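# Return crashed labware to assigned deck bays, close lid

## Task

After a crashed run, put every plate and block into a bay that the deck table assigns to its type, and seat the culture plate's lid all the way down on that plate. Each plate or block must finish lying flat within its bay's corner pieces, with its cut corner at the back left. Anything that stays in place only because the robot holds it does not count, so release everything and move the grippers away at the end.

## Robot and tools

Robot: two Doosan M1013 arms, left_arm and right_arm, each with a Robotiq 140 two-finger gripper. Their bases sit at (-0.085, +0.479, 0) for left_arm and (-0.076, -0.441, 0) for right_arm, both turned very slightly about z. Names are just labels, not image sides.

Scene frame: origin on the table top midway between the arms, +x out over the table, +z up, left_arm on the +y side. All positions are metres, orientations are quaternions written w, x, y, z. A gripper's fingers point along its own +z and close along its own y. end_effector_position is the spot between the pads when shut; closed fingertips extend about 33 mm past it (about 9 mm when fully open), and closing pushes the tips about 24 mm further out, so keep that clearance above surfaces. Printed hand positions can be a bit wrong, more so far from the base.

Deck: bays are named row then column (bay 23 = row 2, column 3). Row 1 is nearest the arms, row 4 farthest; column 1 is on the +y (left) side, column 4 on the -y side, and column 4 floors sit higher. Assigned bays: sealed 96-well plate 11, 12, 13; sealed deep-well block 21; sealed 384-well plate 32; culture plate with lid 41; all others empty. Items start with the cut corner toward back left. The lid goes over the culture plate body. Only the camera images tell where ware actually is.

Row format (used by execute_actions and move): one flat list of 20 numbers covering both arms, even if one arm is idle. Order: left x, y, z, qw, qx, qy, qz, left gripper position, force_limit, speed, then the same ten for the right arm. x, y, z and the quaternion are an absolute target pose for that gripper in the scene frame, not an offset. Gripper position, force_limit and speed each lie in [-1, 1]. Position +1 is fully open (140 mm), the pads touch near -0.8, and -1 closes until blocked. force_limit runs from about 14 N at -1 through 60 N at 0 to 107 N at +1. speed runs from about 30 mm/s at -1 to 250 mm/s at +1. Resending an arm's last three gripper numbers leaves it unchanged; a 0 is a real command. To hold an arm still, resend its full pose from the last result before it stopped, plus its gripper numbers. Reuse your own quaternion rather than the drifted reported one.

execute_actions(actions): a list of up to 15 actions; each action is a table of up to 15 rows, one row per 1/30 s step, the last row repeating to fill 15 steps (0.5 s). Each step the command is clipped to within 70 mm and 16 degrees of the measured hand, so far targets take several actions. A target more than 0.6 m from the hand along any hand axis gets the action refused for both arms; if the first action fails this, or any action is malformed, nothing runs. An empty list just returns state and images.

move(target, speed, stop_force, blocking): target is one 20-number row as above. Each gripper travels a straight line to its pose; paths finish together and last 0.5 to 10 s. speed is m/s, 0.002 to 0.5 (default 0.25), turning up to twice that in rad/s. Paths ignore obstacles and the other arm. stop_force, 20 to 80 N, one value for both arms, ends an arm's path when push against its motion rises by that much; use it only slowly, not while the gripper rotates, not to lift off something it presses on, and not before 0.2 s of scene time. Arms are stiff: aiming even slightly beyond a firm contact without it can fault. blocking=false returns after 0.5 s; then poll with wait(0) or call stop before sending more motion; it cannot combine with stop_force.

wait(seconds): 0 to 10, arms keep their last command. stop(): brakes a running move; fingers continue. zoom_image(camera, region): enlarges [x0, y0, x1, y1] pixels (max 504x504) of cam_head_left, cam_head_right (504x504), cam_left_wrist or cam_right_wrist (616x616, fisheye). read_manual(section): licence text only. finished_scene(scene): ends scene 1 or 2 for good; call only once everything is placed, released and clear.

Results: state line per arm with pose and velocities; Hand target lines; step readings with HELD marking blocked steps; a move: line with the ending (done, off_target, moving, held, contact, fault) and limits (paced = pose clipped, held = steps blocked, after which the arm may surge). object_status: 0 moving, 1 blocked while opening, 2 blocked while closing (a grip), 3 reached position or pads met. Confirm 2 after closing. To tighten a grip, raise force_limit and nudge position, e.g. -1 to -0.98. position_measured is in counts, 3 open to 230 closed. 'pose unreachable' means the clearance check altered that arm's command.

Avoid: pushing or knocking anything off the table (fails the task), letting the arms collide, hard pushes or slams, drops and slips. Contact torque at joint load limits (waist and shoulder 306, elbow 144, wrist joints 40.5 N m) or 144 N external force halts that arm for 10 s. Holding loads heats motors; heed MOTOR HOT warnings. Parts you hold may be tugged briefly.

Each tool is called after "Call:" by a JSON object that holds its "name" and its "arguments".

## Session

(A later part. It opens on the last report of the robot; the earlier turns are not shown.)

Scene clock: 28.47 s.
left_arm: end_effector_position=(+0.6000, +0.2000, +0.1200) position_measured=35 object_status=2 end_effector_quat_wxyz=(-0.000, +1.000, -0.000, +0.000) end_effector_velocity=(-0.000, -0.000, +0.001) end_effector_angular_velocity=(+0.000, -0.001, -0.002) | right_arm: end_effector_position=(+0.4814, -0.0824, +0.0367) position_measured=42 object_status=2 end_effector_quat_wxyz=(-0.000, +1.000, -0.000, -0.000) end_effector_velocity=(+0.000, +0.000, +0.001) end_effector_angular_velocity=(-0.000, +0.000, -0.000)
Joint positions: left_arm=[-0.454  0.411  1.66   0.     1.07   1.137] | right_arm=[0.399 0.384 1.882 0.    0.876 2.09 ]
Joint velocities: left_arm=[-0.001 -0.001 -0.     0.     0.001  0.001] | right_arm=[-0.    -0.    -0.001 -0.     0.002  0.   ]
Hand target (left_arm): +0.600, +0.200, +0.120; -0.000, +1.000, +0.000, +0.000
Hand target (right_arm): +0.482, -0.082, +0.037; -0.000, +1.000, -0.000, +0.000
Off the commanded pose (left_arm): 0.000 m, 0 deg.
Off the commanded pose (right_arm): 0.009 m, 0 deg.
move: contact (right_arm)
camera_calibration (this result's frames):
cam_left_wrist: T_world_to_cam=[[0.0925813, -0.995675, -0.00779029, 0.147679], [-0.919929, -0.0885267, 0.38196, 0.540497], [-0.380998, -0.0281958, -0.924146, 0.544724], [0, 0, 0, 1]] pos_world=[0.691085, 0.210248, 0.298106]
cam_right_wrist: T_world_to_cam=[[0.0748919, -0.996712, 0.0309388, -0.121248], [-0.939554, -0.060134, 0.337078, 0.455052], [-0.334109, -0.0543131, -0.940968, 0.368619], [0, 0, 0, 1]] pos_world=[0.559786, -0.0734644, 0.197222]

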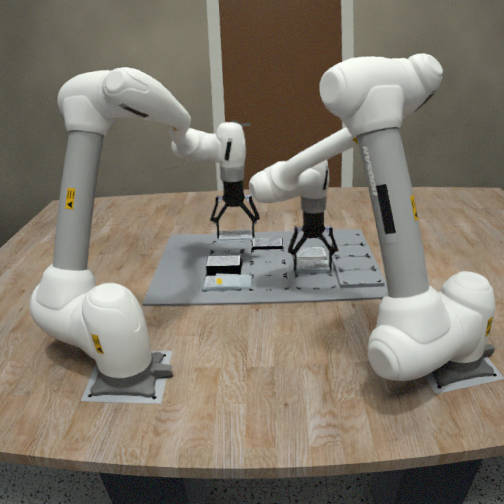

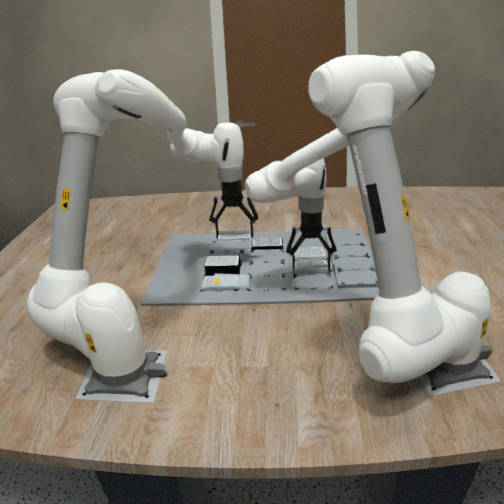

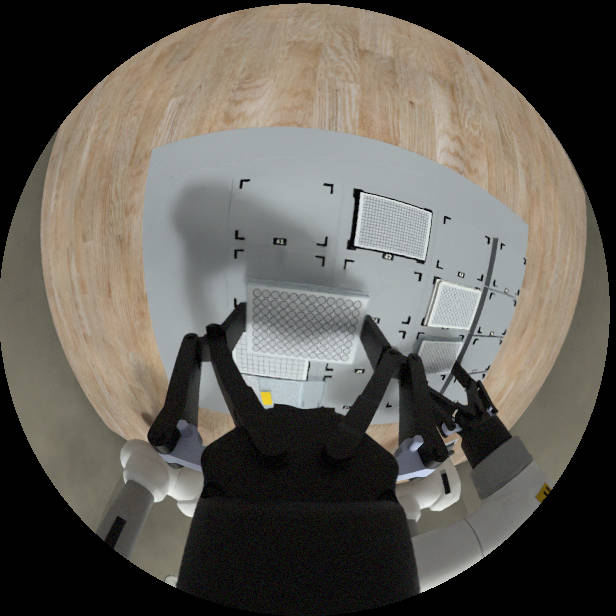

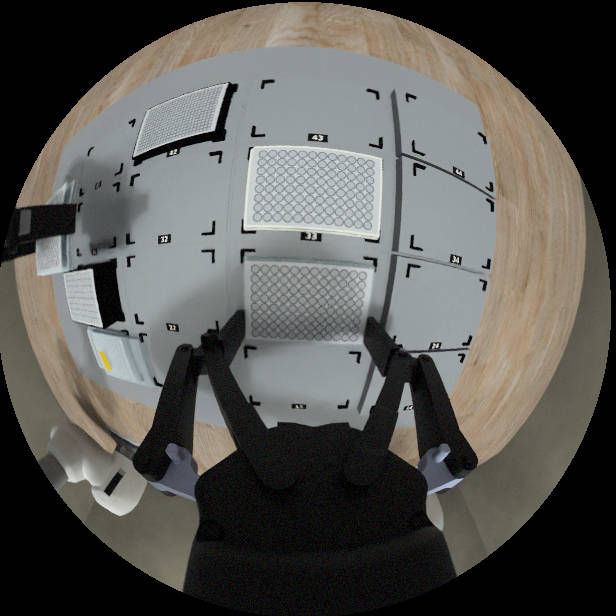

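Call:
{"name": "move", "arguments": {"target": [0.60,0.2,0.12,0,1,0,0,-1,0,-0.5,0.4815,-0.0824,0.037,0,1,0,0,1,0.3,-0.8]}}

Call:
{"name": "move", "arguments": {"target": [0.60,0.2,0.12,0,1,0,0,-1,0,-0.5,0.43,-0.0824,0.08,0,1,0,0,1,0.3,0], "speed": 0.05}}

Call:
{"name": "zoom_image", "arguments": {"camera": "cam_right_wrist", "region": [200,120,420,320]}}

Call:
{"name": "zoom_image", "arguments": {"camera": "cam_head_left", "region": [260,220,380,300]}}

Scene clock: 29.63 s.
left_arm: end_effector_position=(+0.6000, +0.2000, +0.1200) position_measured=35 object_status=2 end_effector_quat_wxyz=(-0.000, +1.000, -0.000, +0.000) end_effector_velocity=(+0.000, +0.000, -0.001) end_effector_angular_velocity=(+0.001, +0.001, -0.001) | right_arm: end_effector_position=(+0.4815, -0.0824, +0.0370) position_measured=3 object_status=3 end_effector_quat_wxyz=(+0.000, +1.000, +0.000, -0.000) end_effector_velocity=(+0.000, -0.001, -0.000) end_effector_angular_velocity=(-0.001, +0.000, +0.000)
Joint positions: left_arm=[-0.454  0.411  1.66   0.     1.07   1.137] | right_arm=[ 0.399  0.384  1.881 -0.     0.876  2.09 ]
Joint velocities: left_arm=[-0.     0.001  0.     0.001 -0.001  0.001] | right_arm=[-0.001  0.     0.    -0.     0.001 -0.001]
Hand target (left_arm): +0.600, +0.200, +0.120; -0.000, +1.000, +0.000, +0.000
Hand target (right_arm): +0.482, -0.082, +0.037; +0.000, +1.000, -0.000, -0.000
Off the commanded pose (left_arm): 0.000 m, 0 deg.
Off the commanded pose (right_arm): 0.000 m, 0 deg.
move: done
camera_calibration (this result's frames):
cam_left_wrist: T_world_to_cam=[[0.092581, -0.995674, -0.00781601, 0.147683], [-0.919911, -0.088535, 0.382001, 0.540497], [-0.381041, -0.028176, -0.924129, 0.544708], [0, 0, 0, 1]] pos_world=[0.691092, 0.210245, 0.298064]
cam_right_wrist: T_world_to_cam=[[0.0749744, -0.996704, 0.0309996, -0.121313], [-0.939589, -0.0601975, 0.336971, 0.455019], [-0.333994, -0.0543911, -0.941004, 0.368836], [0, 0, 0, 1]] pos_world=[0.559815, -0.073461, 0.197509]

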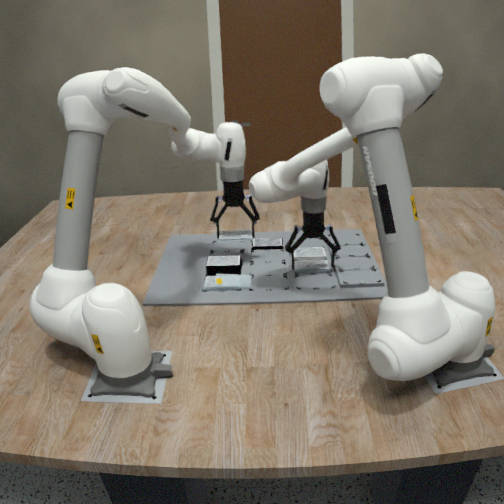

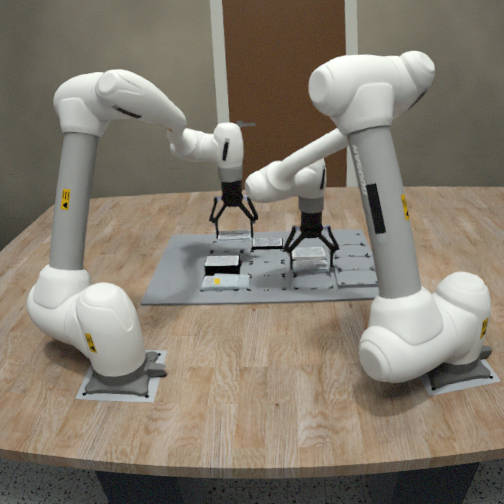

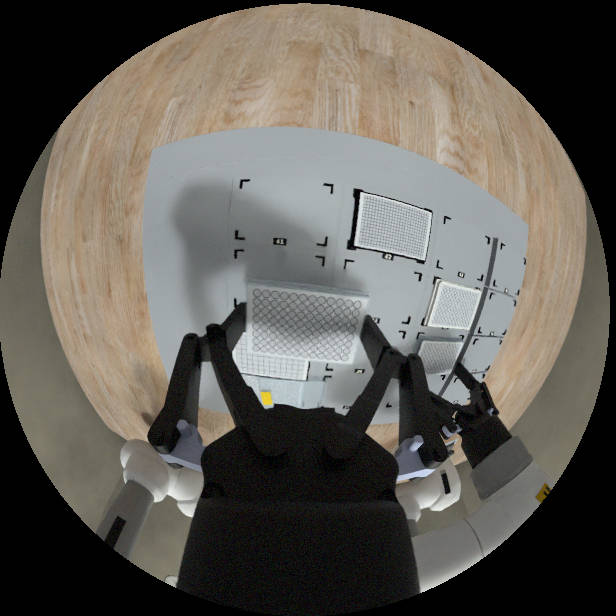

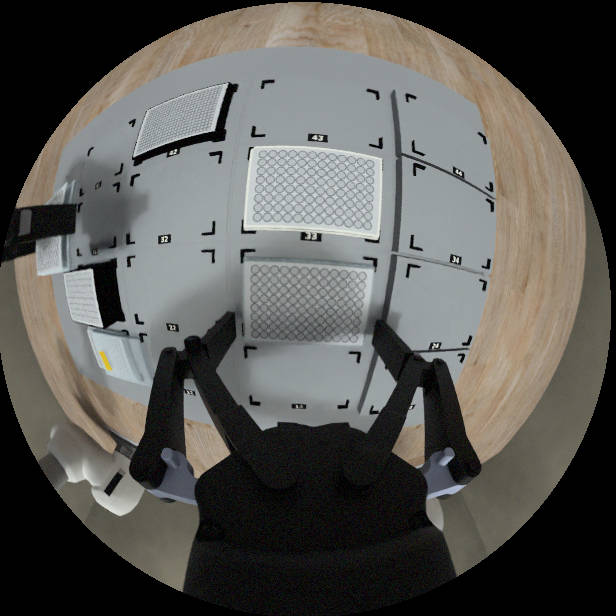

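Scene clock: 31.23 s.
left_arm: end_effector_position=(+0.6000, +0.2000, +0.1200) position_measured=35 object_status=2 end_effector_quat_wxyz=(-0.000, +1.000, +0.000, +0.000) end_effector_velocity=(+0.001, -0.000, +0.001) end_effector_angular_velocity=(+0.000, -0.001, -0.000) | right_arm: end_effector_position=(+0.4300, -0.0823, +0.0801) position_measured=3 object_status=3 end_effector_quat_wxyz=(+0.000, +1.000, -0.000, +0.000) end_effector_velocity=(+0.000, -0.001, +0.000) end_effector_angular_velocity=(-0.000, -0.000, +0.001)
Joint positions: left_arm=[-0.454  0.411  1.66   0.     1.07   1.137] | right_arm=[ 0.441  0.281  1.934 -0.     0.927  2.131]
Joint velocities: left_arm=[-0.    -0.    -0.001  0.001  0.     0.   ] | right_arm=[-0.001 -0.    -0.    -0.001  0.    -0.001]
Hand target (left_arm): +0.600, +0.200, +0.120; -0.000, +1.000, +0.000, -0.000
Hand target (right_arm): +0.430, -0.082, +0.080; -0.000, +1.000, -0.000, +0.000
Off the commanded pose (left_arm): 0.000 m, 0 deg.
Off the commanded pose (right_arm): 0.000 m, 0 deg.
move: done
camera_calibration (this result's frames):
cam_left_wrist: T_world_to_cam=[[0.0925951, -0.995673, -0.00779513, 0.147664], [-0.919905, -0.0885396, 0.382015, 0.540489], [-0.381053, -0.028202, -0.924123, 0.544716], [0, 0, 0, 1]] pos_world=[0.691091, 0.210242, 0.29806]
cam_right_wrist: T_world_to_cam=[[0.0749243, -0.996707, 0.0310139, -0.118685], [-0.939594, -0.0601458, 0.336966, 0.392162], [-0.333991, -0.0543874, -0.941006, 0.392161], [0, 0, 0, 1]] pos_world=[0.508344, -0.0733789, 0.240561]

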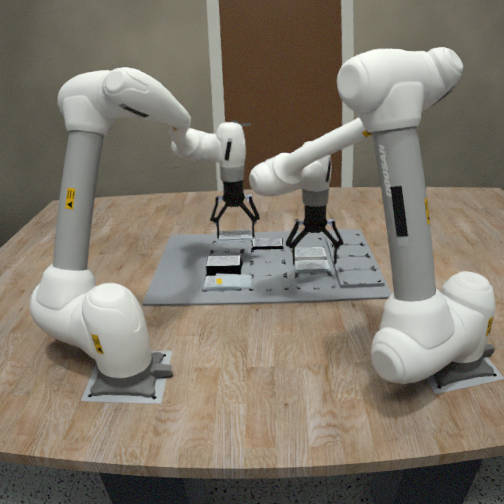

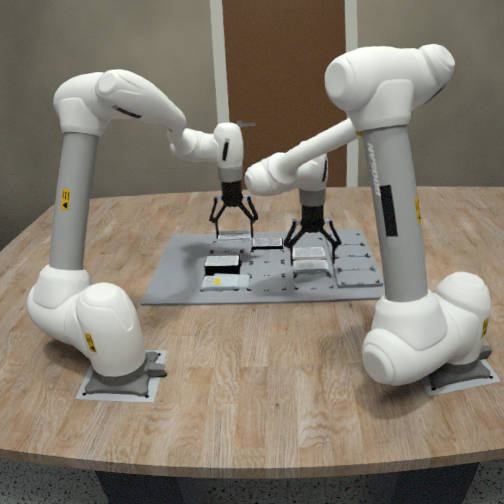

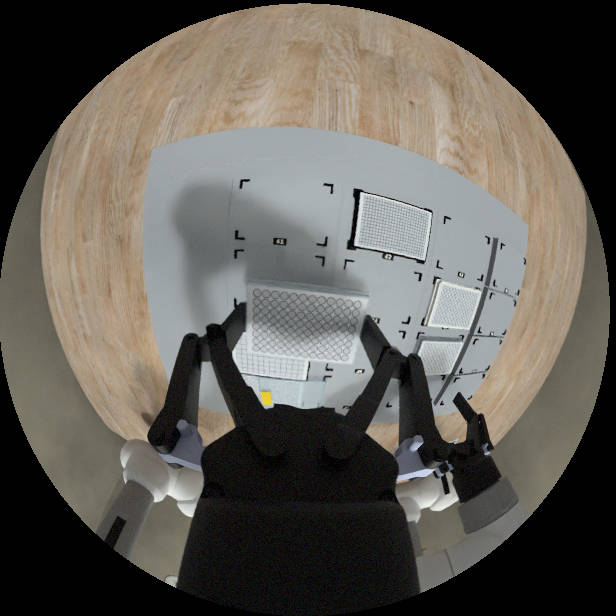

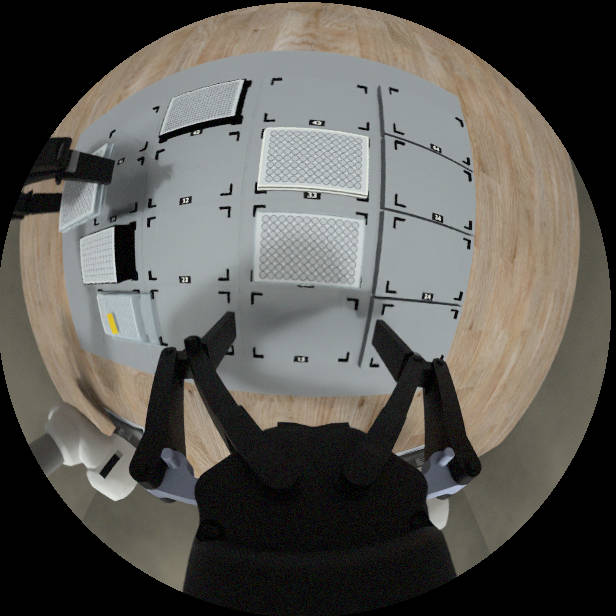

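Region (200, 120, 420, 320) of cam_right_wrist's 616x616 image, scaled by 2.291, with more detail than that image has; it fills the top 458 rows of this view, and the rest is white.

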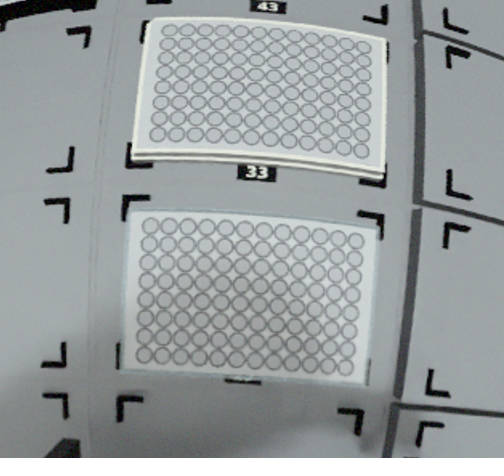

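Region (260, 220, 380, 300) of cam_head_left's 504x504 image, scaled by 4.200, with more detail than that image has.

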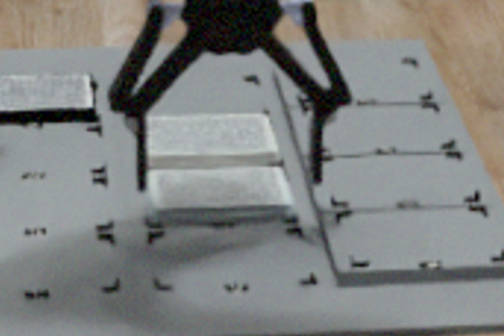

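Call:
{"name": "move", "arguments": {"target": [0.60,0.2,0.12,0,1,0,0,-1,0,-0.5,0.435,-0.0824,0.08,0,1,0,0,-0.8,0,0.5]}}

Call:
{"name": "move", "arguments": {"target": [0.60,0.2,0.12,0,1,0,0,-1,0,-0.5,0.435,-0.0824,0.052,0,1,0,0,-0.8,0,0.5], "speed": 0.03}}

Call:
{"name": "move", "arguments": {"target": [0.60,0.2,0.12,0,1,0,0,-1,0,-0.5,0.46,-0.0824,0.052,0,1,0,0,-0.8,0,0.5], "speed": 0.004, "stop_force": 20}}

Call:
{"name": "zoom_image", "arguments": {"camera": "cam_right_wrist", "region": [200,140,420,340]}}

Scene clock: 32.80 s.
left_arm: end_effector_position=(+0.6000, +0.2000, +0.1200) position_measured=35 object_status=2 end_effector_quat_wxyz=(-0.000, +1.000, +0.000, -0.000) end_effector_velocity=(-0.000, -0.000, -0.000) end_effector_angular_velocity=(+0.000, +0.001, +0.000) | right_arm: end_effector_position=(+0.4350, -0.0824, +0.0800) position_measured=229 object_status=3 end_effector_quat_wxyz=(-0.000, +1.000, -0.000, -0.000) end_effector_velocity=(-0.000, -0.001, +0.000) end_effector_angular_velocity=(-0.001, +0.001, +0.001)
Joint positions: left_arm=[-0.454  0.411  1.66  -0.     1.07   1.137] | right_arm=[0.436 0.287 1.926 0.    0.929 2.127]
Joint velocities: left_arm=[-0.     0.     0.    -0.     0.    -0.001] | right_arm=[-0.001  0.    -0.    -0.     0.001 -0.001]
Hand target (left_arm): +0.600, +0.200, +0.120; +0.000, +1.000, -0.000, -0.000
Hand target (right_arm): +0.435, -0.082, +0.080; +0.000, +1.000, -0.000, +0.000
Off the commanded pose (left_arm): 0.000 m, 0 deg.
Off the commanded pose (right_arm): 0.000 m, 0 deg.
move: done
camera_calibration (this result's frames):
cam_left_wrist: T_world_to_cam=[[0.0925961, -0.995673, -0.00779317, 0.147663], [-0.919904, -0.0885397, 0.382017, 0.540488], [-0.381054, -0.0282043, -0.924123, 0.544716], [0, 0, 0, 1]] pos_world=[0.691091, 0.210242, 0.29806]
cam_right_wrist: T_world_to_cam=[[0.0749256, -0.996708, 0.0309878, -0.119164], [-0.939589, -0.0601551, 0.336979, 0.396849], [-0.334005, -0.0543642, -0.941002, 0.393774], [0, 0, 0, 1]] pos_world=[0.513326, -0.0734922, 0.240505]

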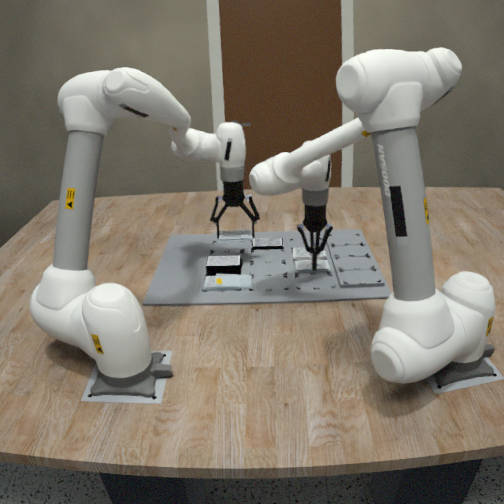

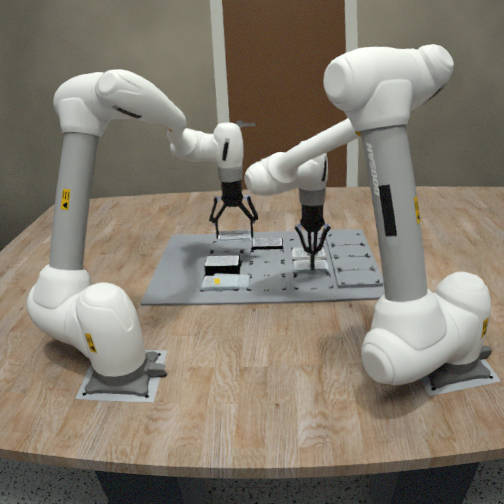

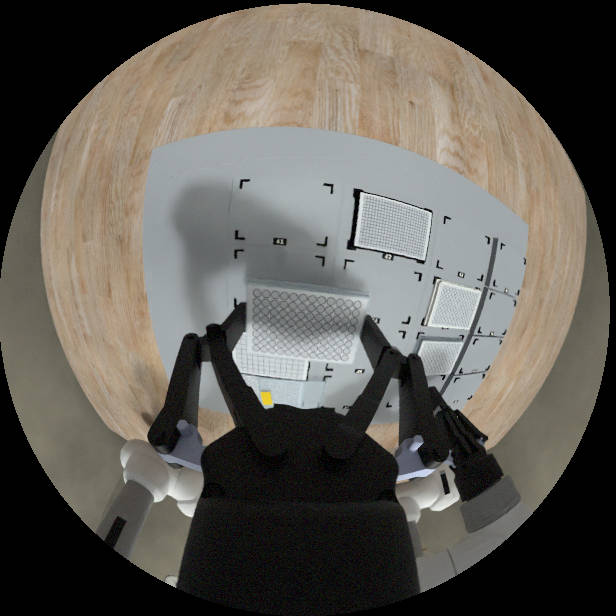

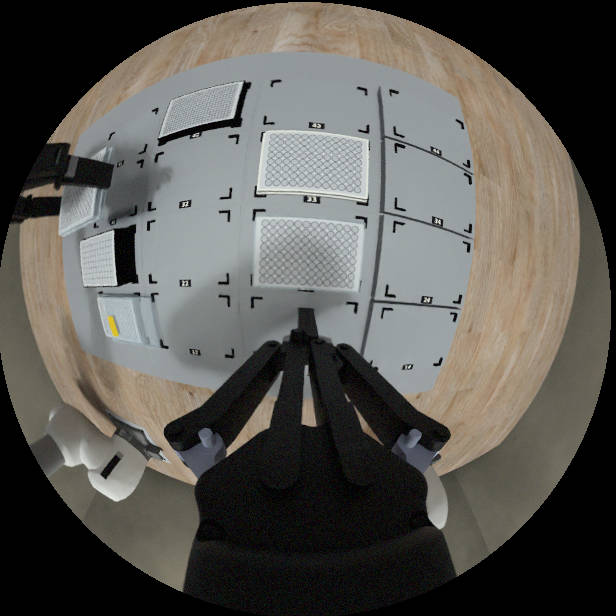

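Scene clock: 33.97 s.
left_arm: end_effector_position=(+0.6000, +0.2000, +0.1200) position_measured=35 object_status=2 end_effector_quat_wxyz=(-0.000, +1.000, +0.000, -0.000) end_effector_velocity=(+0.000, -0.000, +0.000) end_effector_angular_velocity=(-0.001, +0.000, +0.001) | right_arm: end_effector_position=(+0.4350, -0.0824, +0.0520) position_measured=229 object_status=3 end_effector_quat_wxyz=(-0.000, +1.000, +0.000, -0.000) end_effector_velocity=(+0.000, -0.000, +0.000) end_effector_angular_velocity=(-0.000, -0.000, -0.001)
Joint positions: left_arm=[-0.454  0.411  1.66  -0.     1.07   1.137] | right_arm=[0.436 0.317 1.947 0.    0.878 2.127]
Joint velocities: left_arm=[ 0.     0.    -0.001 -0.001  0.    -0.001] | right_arm=[-0.    -0.    -0.    -0.     0.     0.001]
Hand target (left_arm): +0.600, +0.200, +0.120; +0.000, +1.000, -0.000, -0.000
Hand target (right_arm): +0.435, -0.082, +0.052; -0.000, +1.000, +0.000, -0.000
Off the commanded pose (left_arm): 0.000 m, 0 deg.
Off the commanded pose (right_arm): 0.000 m, 0 deg.
move: done
camera_calibration (this result's frames):
cam_left_wrist: T_world_to_cam=[[0.0925964, -0.995673, -0.00779313, 0.147663], [-0.919904, -0.08854, 0.382017, 0.540488], [-0.381054, -0.0282044, -0.924123, 0.544717], [0, 0, 0, 1]] pos_world=[0.691091, 0.210242, 0.29806]
cam_right_wrist: T_world_to_cam=[[0.0749524, -0.996705, 0.0309968, -0.118315], [-0.939582, -0.0601764, 0.336994, 0.406278], [-0.334018, -0.0543826, -0.940996, 0.367406], [0, 0, 0, 1]] pos_world=[0.513319, -0.073496, 0.212482]

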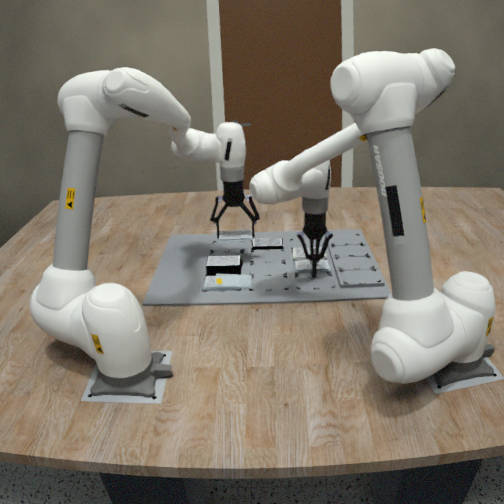

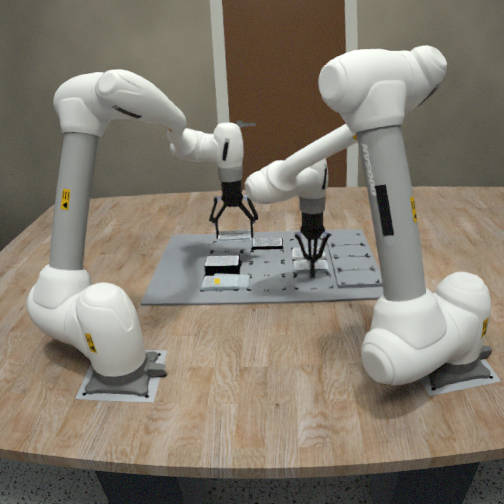

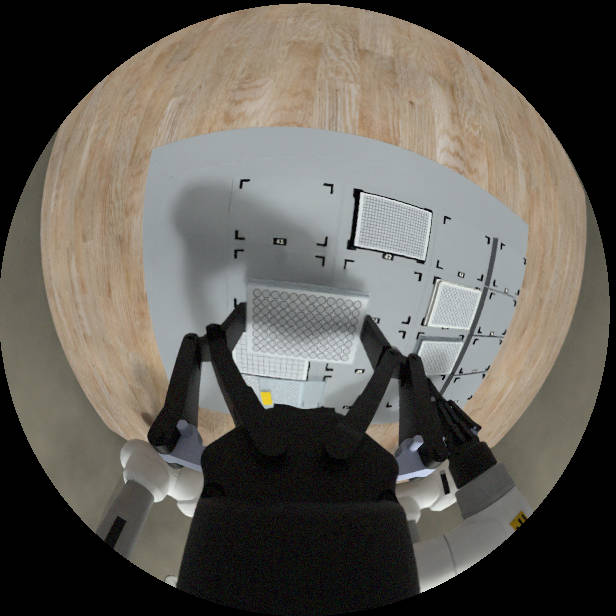

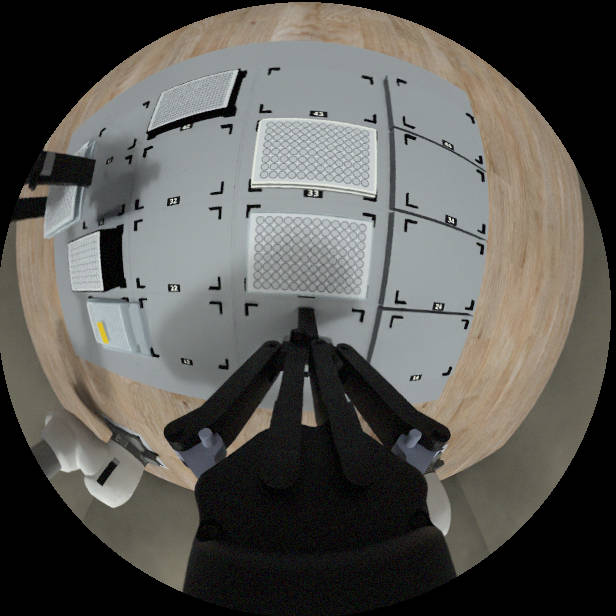

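Scene clock: 39.30 s.
left_arm: end_effector_position=(+0.6000, +0.2000, +0.1200) position_measured=35 object_status=2 end_effector_quat_wxyz=(-0.000, +1.000, +0.000, -0.000) end_effector_velocity=(+0.000, -0.001, +0.000) end_effector_angular_velocity=(-0.002, -0.001, +0.001) | right_arm: end_effector_position=(+0.4551, -0.0826, +0.0519) position_measured=229 object_status=3 end_effector_quat_wxyz=(+0.000, +1.000, +0.000, -0.000) end_effector_velocity=(-0.001, +0.000, -0.000) end_effector_angular_velocity=(+0.000, -0.001, -0.000)
Joint positions: left_arm=[-0.454  0.411  1.66  -0.     1.07   1.137] | right_arm=[ 0.419  0.339  1.915 -0.     0.888  2.11 ]
Joint velocities: left_arm=[-0.    -0.001 -0.    -0.001 -0.001 -0.001] | right_arm=[ 0.    -0.001  0.001  0.    -0.001  0.001]
Hand target (left_arm): +0.600, +0.200, +0.120; +0.000, +1.000, -0.000, -0.000
Hand target (right_arm): +0.455, -0.082, +0.052; +0.000, +1.000, +0.000, -0.000
Off the commanded pose (left_arm): 0.000 m, 0 deg.
Off the commanded pose (right_arm): 0.005 m, 0 deg.
move: contact (right_arm)
camera_calibration (this result's frames):
cam_left_wrist: T_world_to_cam=[[0.0925964, -0.995673, -0.00779312, 0.147663], [-0.919904, -0.08854, 0.382017, 0.540488], [-0.381054, -0.0282044, -0.924123, 0.544717], [0, 0, 0, 1]] pos_world=[0.691091, 0.210242, 0.29806]
cam_right_wrist: T_world_to_cam=[[0.074982, -0.996699, 0.0311265, -0.120044], [-0.939515, -0.0601499, 0.337183, 0.425113], [-0.334198, -0.0545265, -0.940924, 0.374141], [0, 0, 0, 1]] pos_world=[0.533438, -0.0736765, 0.212433]

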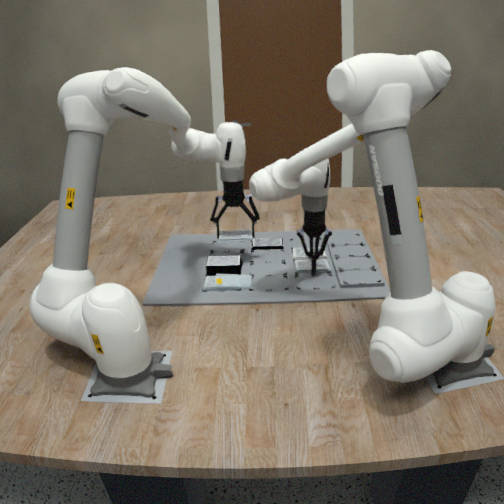

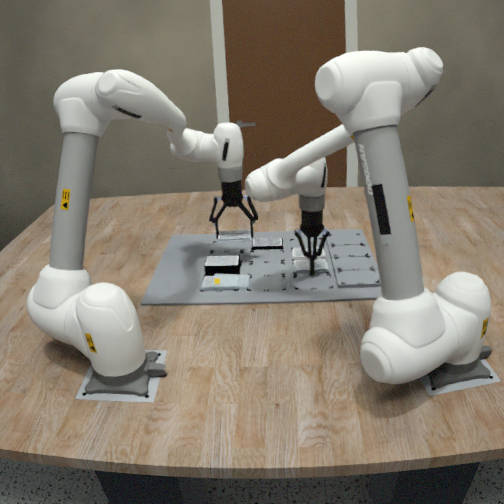

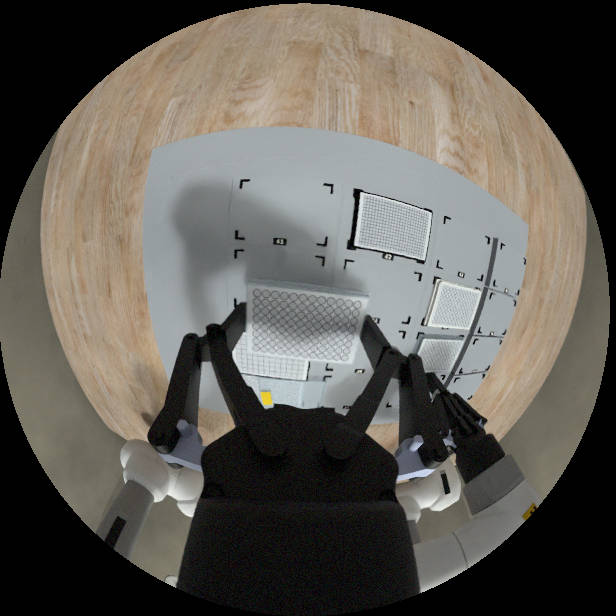

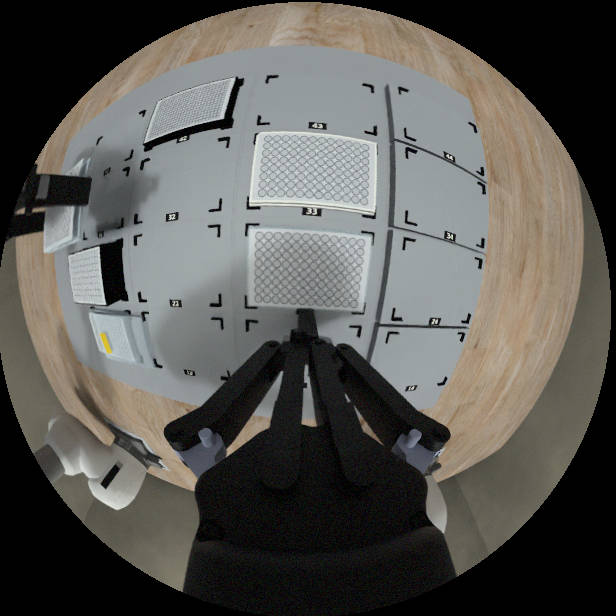

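Region (200, 140, 420, 340) of cam_right_wrist's 616x616 image, scaled by 2.291, with more detail than that image has; it fills the top 458 rows of this view, and the rest is white.

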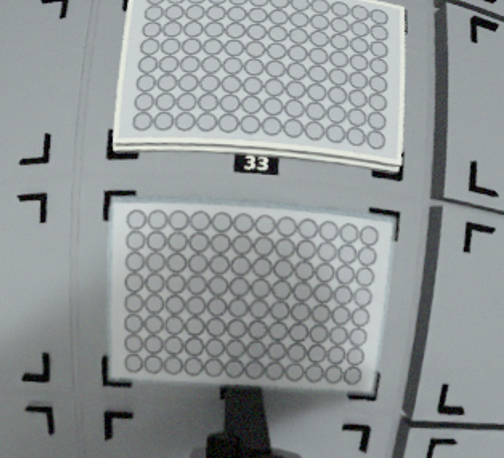

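Call:
{"name": "move", "arguments": {"target": [0.62,0.17,0.12,0,1,0,0,-1,0,-0.5,0.44,-0.0824,0.06,0,1,0,0,-0.8,0,0.5], "speed": 0.03}}

Call:
{"name": "move", "arguments": {"target": [0.72,-0.085,0.07,0,1,0,0,-1,0,-0.5,0.35,-0.38,0.25,0,1,0,0,1,0,0.5], "speed": 0.2}}

Call:
{"name": "move", "arguments": {"target": [0.72,-0.085,0.038,0,1,0,0,-1,0,-0.5,0.35,-0.38,0.25,0,1,0,0,1,0,0.5], "speed": 0.03}}

Call:
{"name": "zoom_image", "arguments": {"camera": "cam_left_wrist", "region": [210,250,410,400]}}

Scene clock: 41.10 s.
left_arm: end_effector_position=(+0.6199, +0.1700, +0.1199) position_measured=35 object_status=2 end_effector_quat_wxyz=(-0.000, +1.000, -0.000, -0.000) end_effector_velocity=(-0.000, -0.000, -0.000) end_effector_angular_velocity=(-0.001, -0.000, -0.000) | right_arm: end_effector_position=(+0.4400, -0.0824, +0.0600) position_measured=229 object_status=3 end_effector_quat_wxyz=(+0.000, +1.000, +0.000, +0.000) end_effector_velocity=(+0.000, -0.000, -0.000) end_effector_angular_velocity=(-0.000, -0.001, -0.001)
Joint positions: left_arm=[-0.479  0.454  1.594 -0.     1.093  1.113] | right_arm=[ 0.432  0.313  1.933 -0.     0.895  2.123]
Joint velocities: left_arm=[-0.    -0.     0.    -0.    -0.001  0.   ] | right_arm=[-0.     0.     0.    -0.001 -0.001  0.001]
Hand target (left_arm): +0.620, +0.170, +0.120; -0.000, +1.000, -0.000, -0.000
Hand target (right_arm): +0.440, -0.082, +0.060; -0.000, +1.000, -0.000, +0.000
Off the commanded pose (left_arm): 0.000 m, 0 deg.
Off the commanded pose (right_arm): 0.000 m, 0 deg.
move: done
camera_calibration (this result's frames):
cam_left_wrist: T_world_to_cam=[[0.0925586, -0.995677, -0.00780155, 0.115924], [-0.919891, -0.0885071, 0.382055, 0.556164], [-0.381094, -0.0281859, -0.924106, 0.551434], [0, 0, 0, 1]] pos_world=[0.711029, 0.18019, 0.298002]
cam_right_wrist: T_world_to_cam=[[0.0749488, -0.996705, 0.0310076, -0.118895], [-0.939594, -0.0601714, 0.336961, 0.408295], [-0.333985, -0.0543894, -0.941008, 0.376636], [0, 0, 0, 1]] pos_world=[0.518333, -0.073451, 0.220525]

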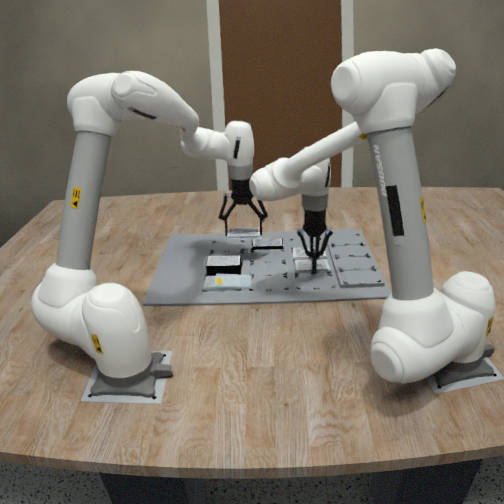

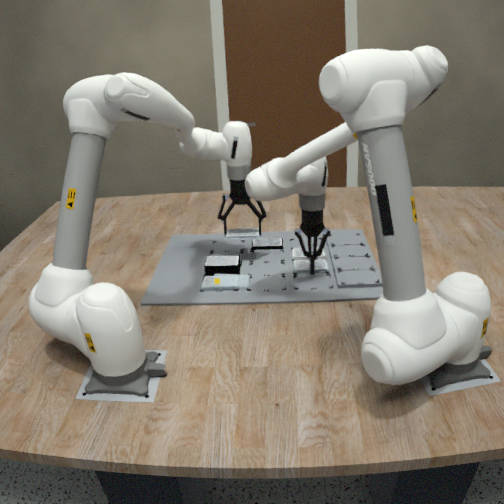

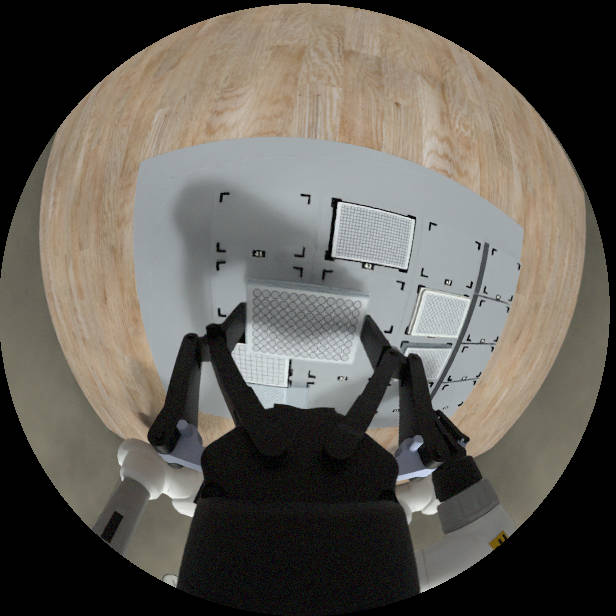

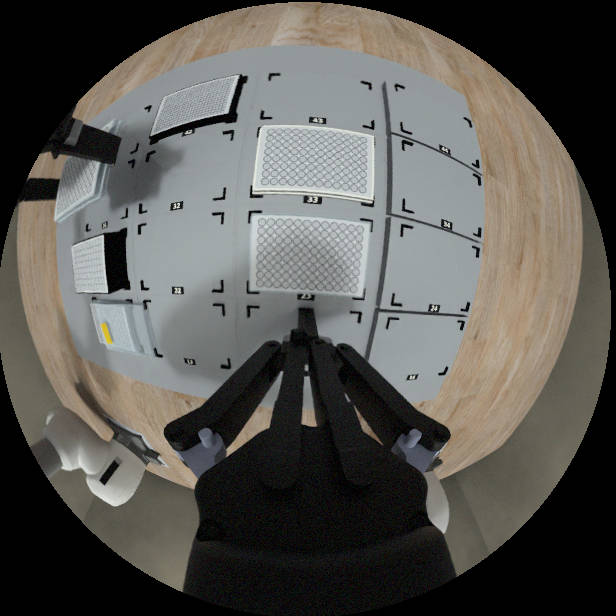

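Scene clock: 43.30 s.
left_arm: end_effector_position=(+0.7194, -0.0852, +0.0697) position_measured=35 object_status=2 end_effector_quat_wxyz=(+0.000, +1.000, -0.000, -0.000) end_effector_velocity=(+0.001, -0.000, +0.001) end_effector_angular_velocity=(-0.001, -0.001, +0.001) | right_arm: end_effector_position=(+0.3497, -0.3803, +0.2503) position_measured=3 object_status=3 end_effector_quat_wxyz=(+0.000, +1.000, -0.000, -0.000) end_effector_velocity=(-0.000, -0.000, +0.000) end_effector_angular_velocity=(+0.000, -0.000, +0.001)
Joint positions: left_arm=[-0.668  0.814  1.076 -0.     1.251  0.924] | right_arm=[-0.059 -0.162  2.064 -0.001  1.24   1.632]
Joint velocities: left_arm=[ 0.    -0.    -0.001  0.     0.    -0.   ] | right_arm=[-0.    -0.    -0.     0.     0.    -0.001]
Hand target (left_arm): +0.719, -0.085, +0.070; -0.000, +1.000, -0.000, -0.000
Hand target (right_arm): +0.350, -0.380, +0.250; +0.000, +1.000, -0.000, -0.000
Off the commanded pose (left_arm): 0.001 m, 0 deg.
Off the commanded pose (right_arm): 0.001 m, 0 deg.
move: done
camera_calibration (this result's frames):
cam_left_wrist: T_world_to_cam=[[0.0923698, -0.995694, -0.00779371, -0.147618], [-0.919854, -0.0883257, 0.382186, 0.644244], [-0.381229, -0.0281334, -0.924052, 0.535837], [0, 0, 0, 1]] pos_world=[0.810523, -0.075004, 0.247769]
cam_right_wrist: T_world_to_cam=[[0.0747944, -0.996702, 0.0314923, -0.415044], [-0.93955, -0.0598531, 0.337141, 0.241412], [-0.334144, -0.0548048, -0.940927, 0.509189], [0, 0, 0, 1]] pos_world=[0.428004, -0.37132, 0.410791]

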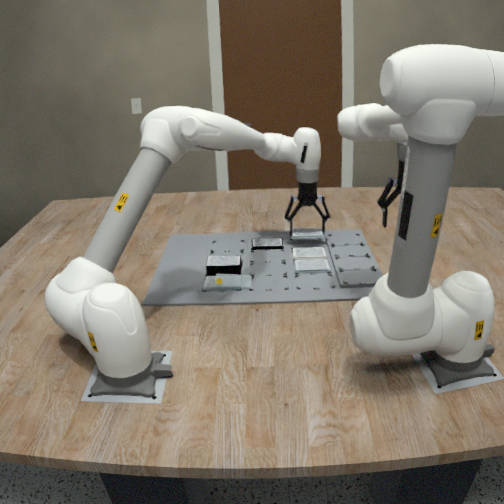

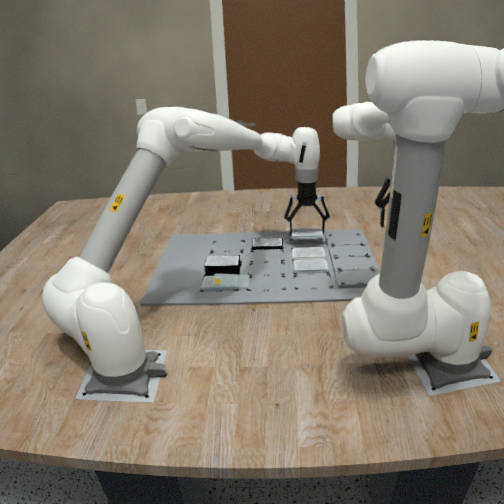

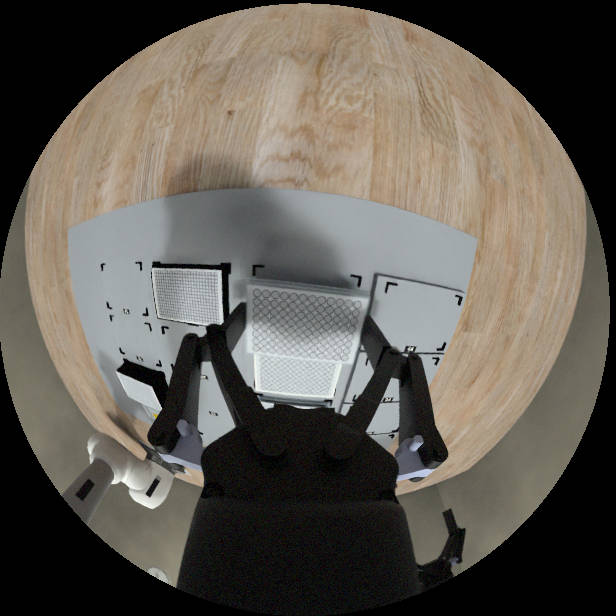

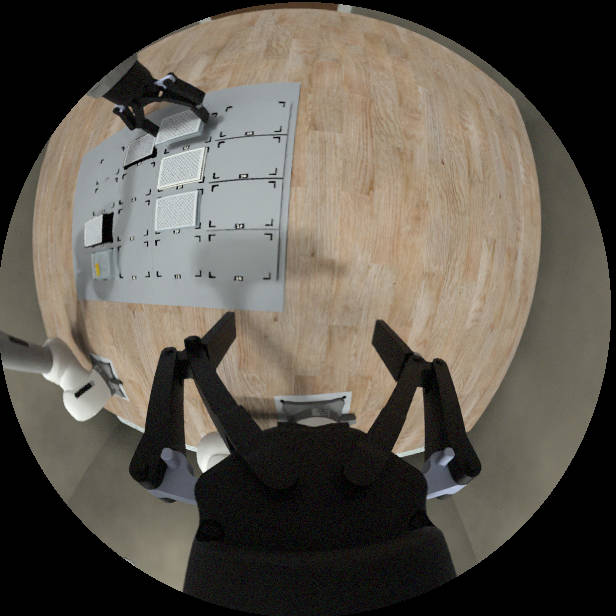

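Scene clock: 44.60 s.
left_arm: end_effector_position=(+0.7200, -0.0850, +0.0379) position_measured=35 object_status=2 end_effector_quat_wxyz=(-0.000, +1.000, +0.000, -0.000) end_effector_velocity=(+0.001, -0.000, +0.001) end_effector_angular_velocity=(-0.001, -0.002, -0.002) | right_arm: end_effector_position=(+0.3500, -0.3800, +0.2500) position_measured=3 object_status=3 end_effector_quat_wxyz=(-0.000, +1.000, -0.000, +0.000) end_effector_velocity=(+0.000, +0.000, -0.000) end_effector_angular_velocity=(+0.000, +0.000, +0.001)
Joint positions: left_arm=[-0.667  0.834  1.099  0.     1.208  0.924] | right_arm=[-0.059 -0.161  2.064  0.     1.239  1.632]
Joint velocities: left_arm=[-0.    -0.    -0.001  0.001 -0.001  0.002] | right_arm=[ 0.     0.     0.     0.    -0.    -0.001]
Hand target (left_arm): +0.720, -0.085, +0.038; -0.000, +1.000, +0.000, +0.000
Hand target (right_arm): +0.350, -0.380, +0.250; +0.000, +1.000, +0.000, +0.000
Off the commanded pose (left_arm): 0.000 m, 0 deg.
Off the commanded pose (right_arm): 0.000 m, 0 deg.
move: done
camera_calibration (this result's frames):
cam_left_wrist: T_world_to_cam=[[0.092702, -0.995663, -0.0078783, -0.147887], [-0.919872, -0.0886686, 0.382064, 0.656936], [-0.381106, -0.0281711, -0.924102, 0.506575], [0, 0, 0, 1]] pos_world=[0.811065, -0.0747257, 0.21597]
cam_right_wrist: T_world_to_cam=[[0.0749394, -0.996706, 0.0309989, -0.414684], [-0.939591, -0.0601649, 0.336969, 0.241798], [-0.333994, -0.0543785, -0.941005, 0.509171], [0, 0, 0, 1]] pos_world=[0.428328, -0.371083, 0.410509]

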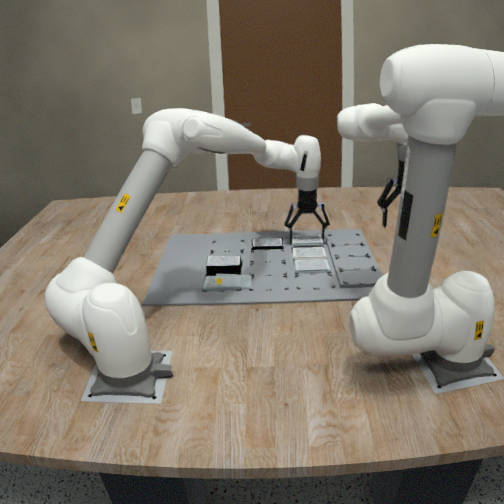

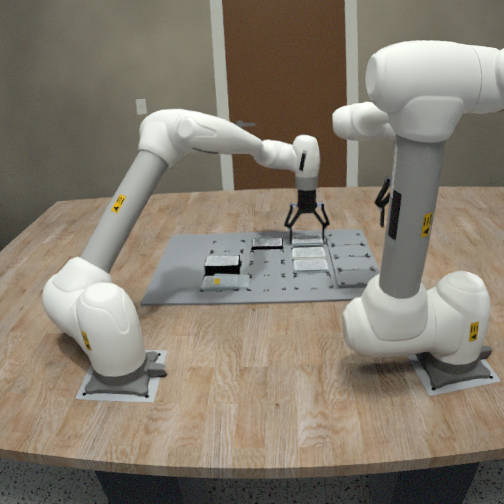

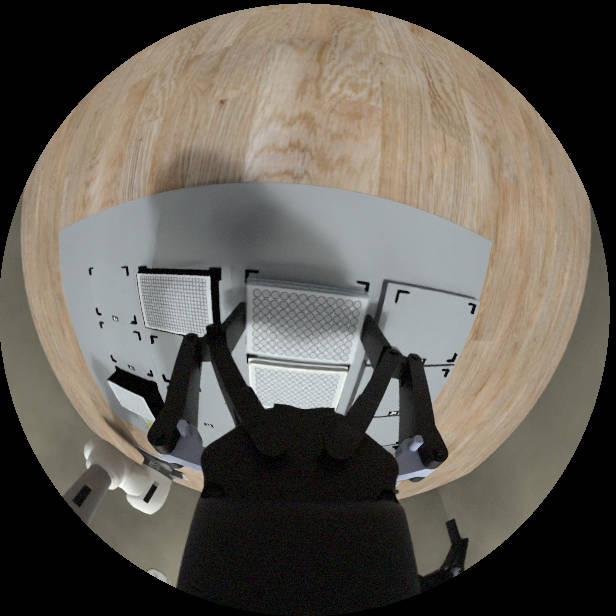

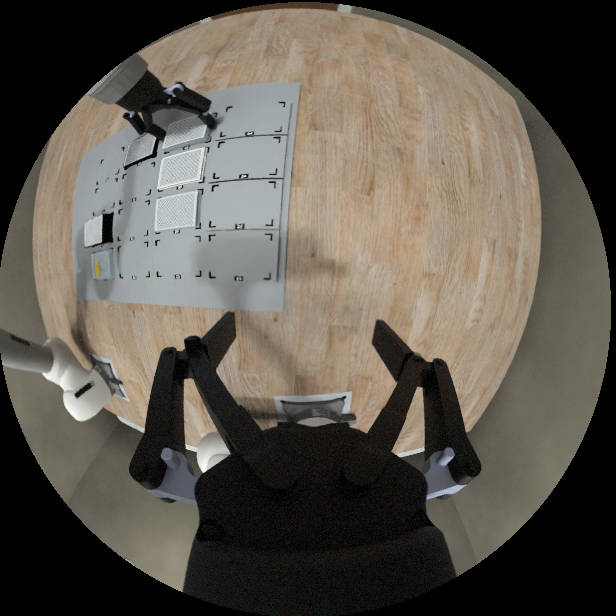

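Region (210, 250, 410, 400) of cam_left_wrist's 616x616 image, scaled by 2.520, with more detail than that image has; it fills the top 378 rows of this view, and the rest is white.

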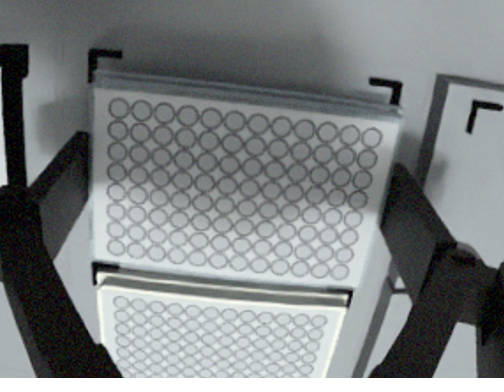

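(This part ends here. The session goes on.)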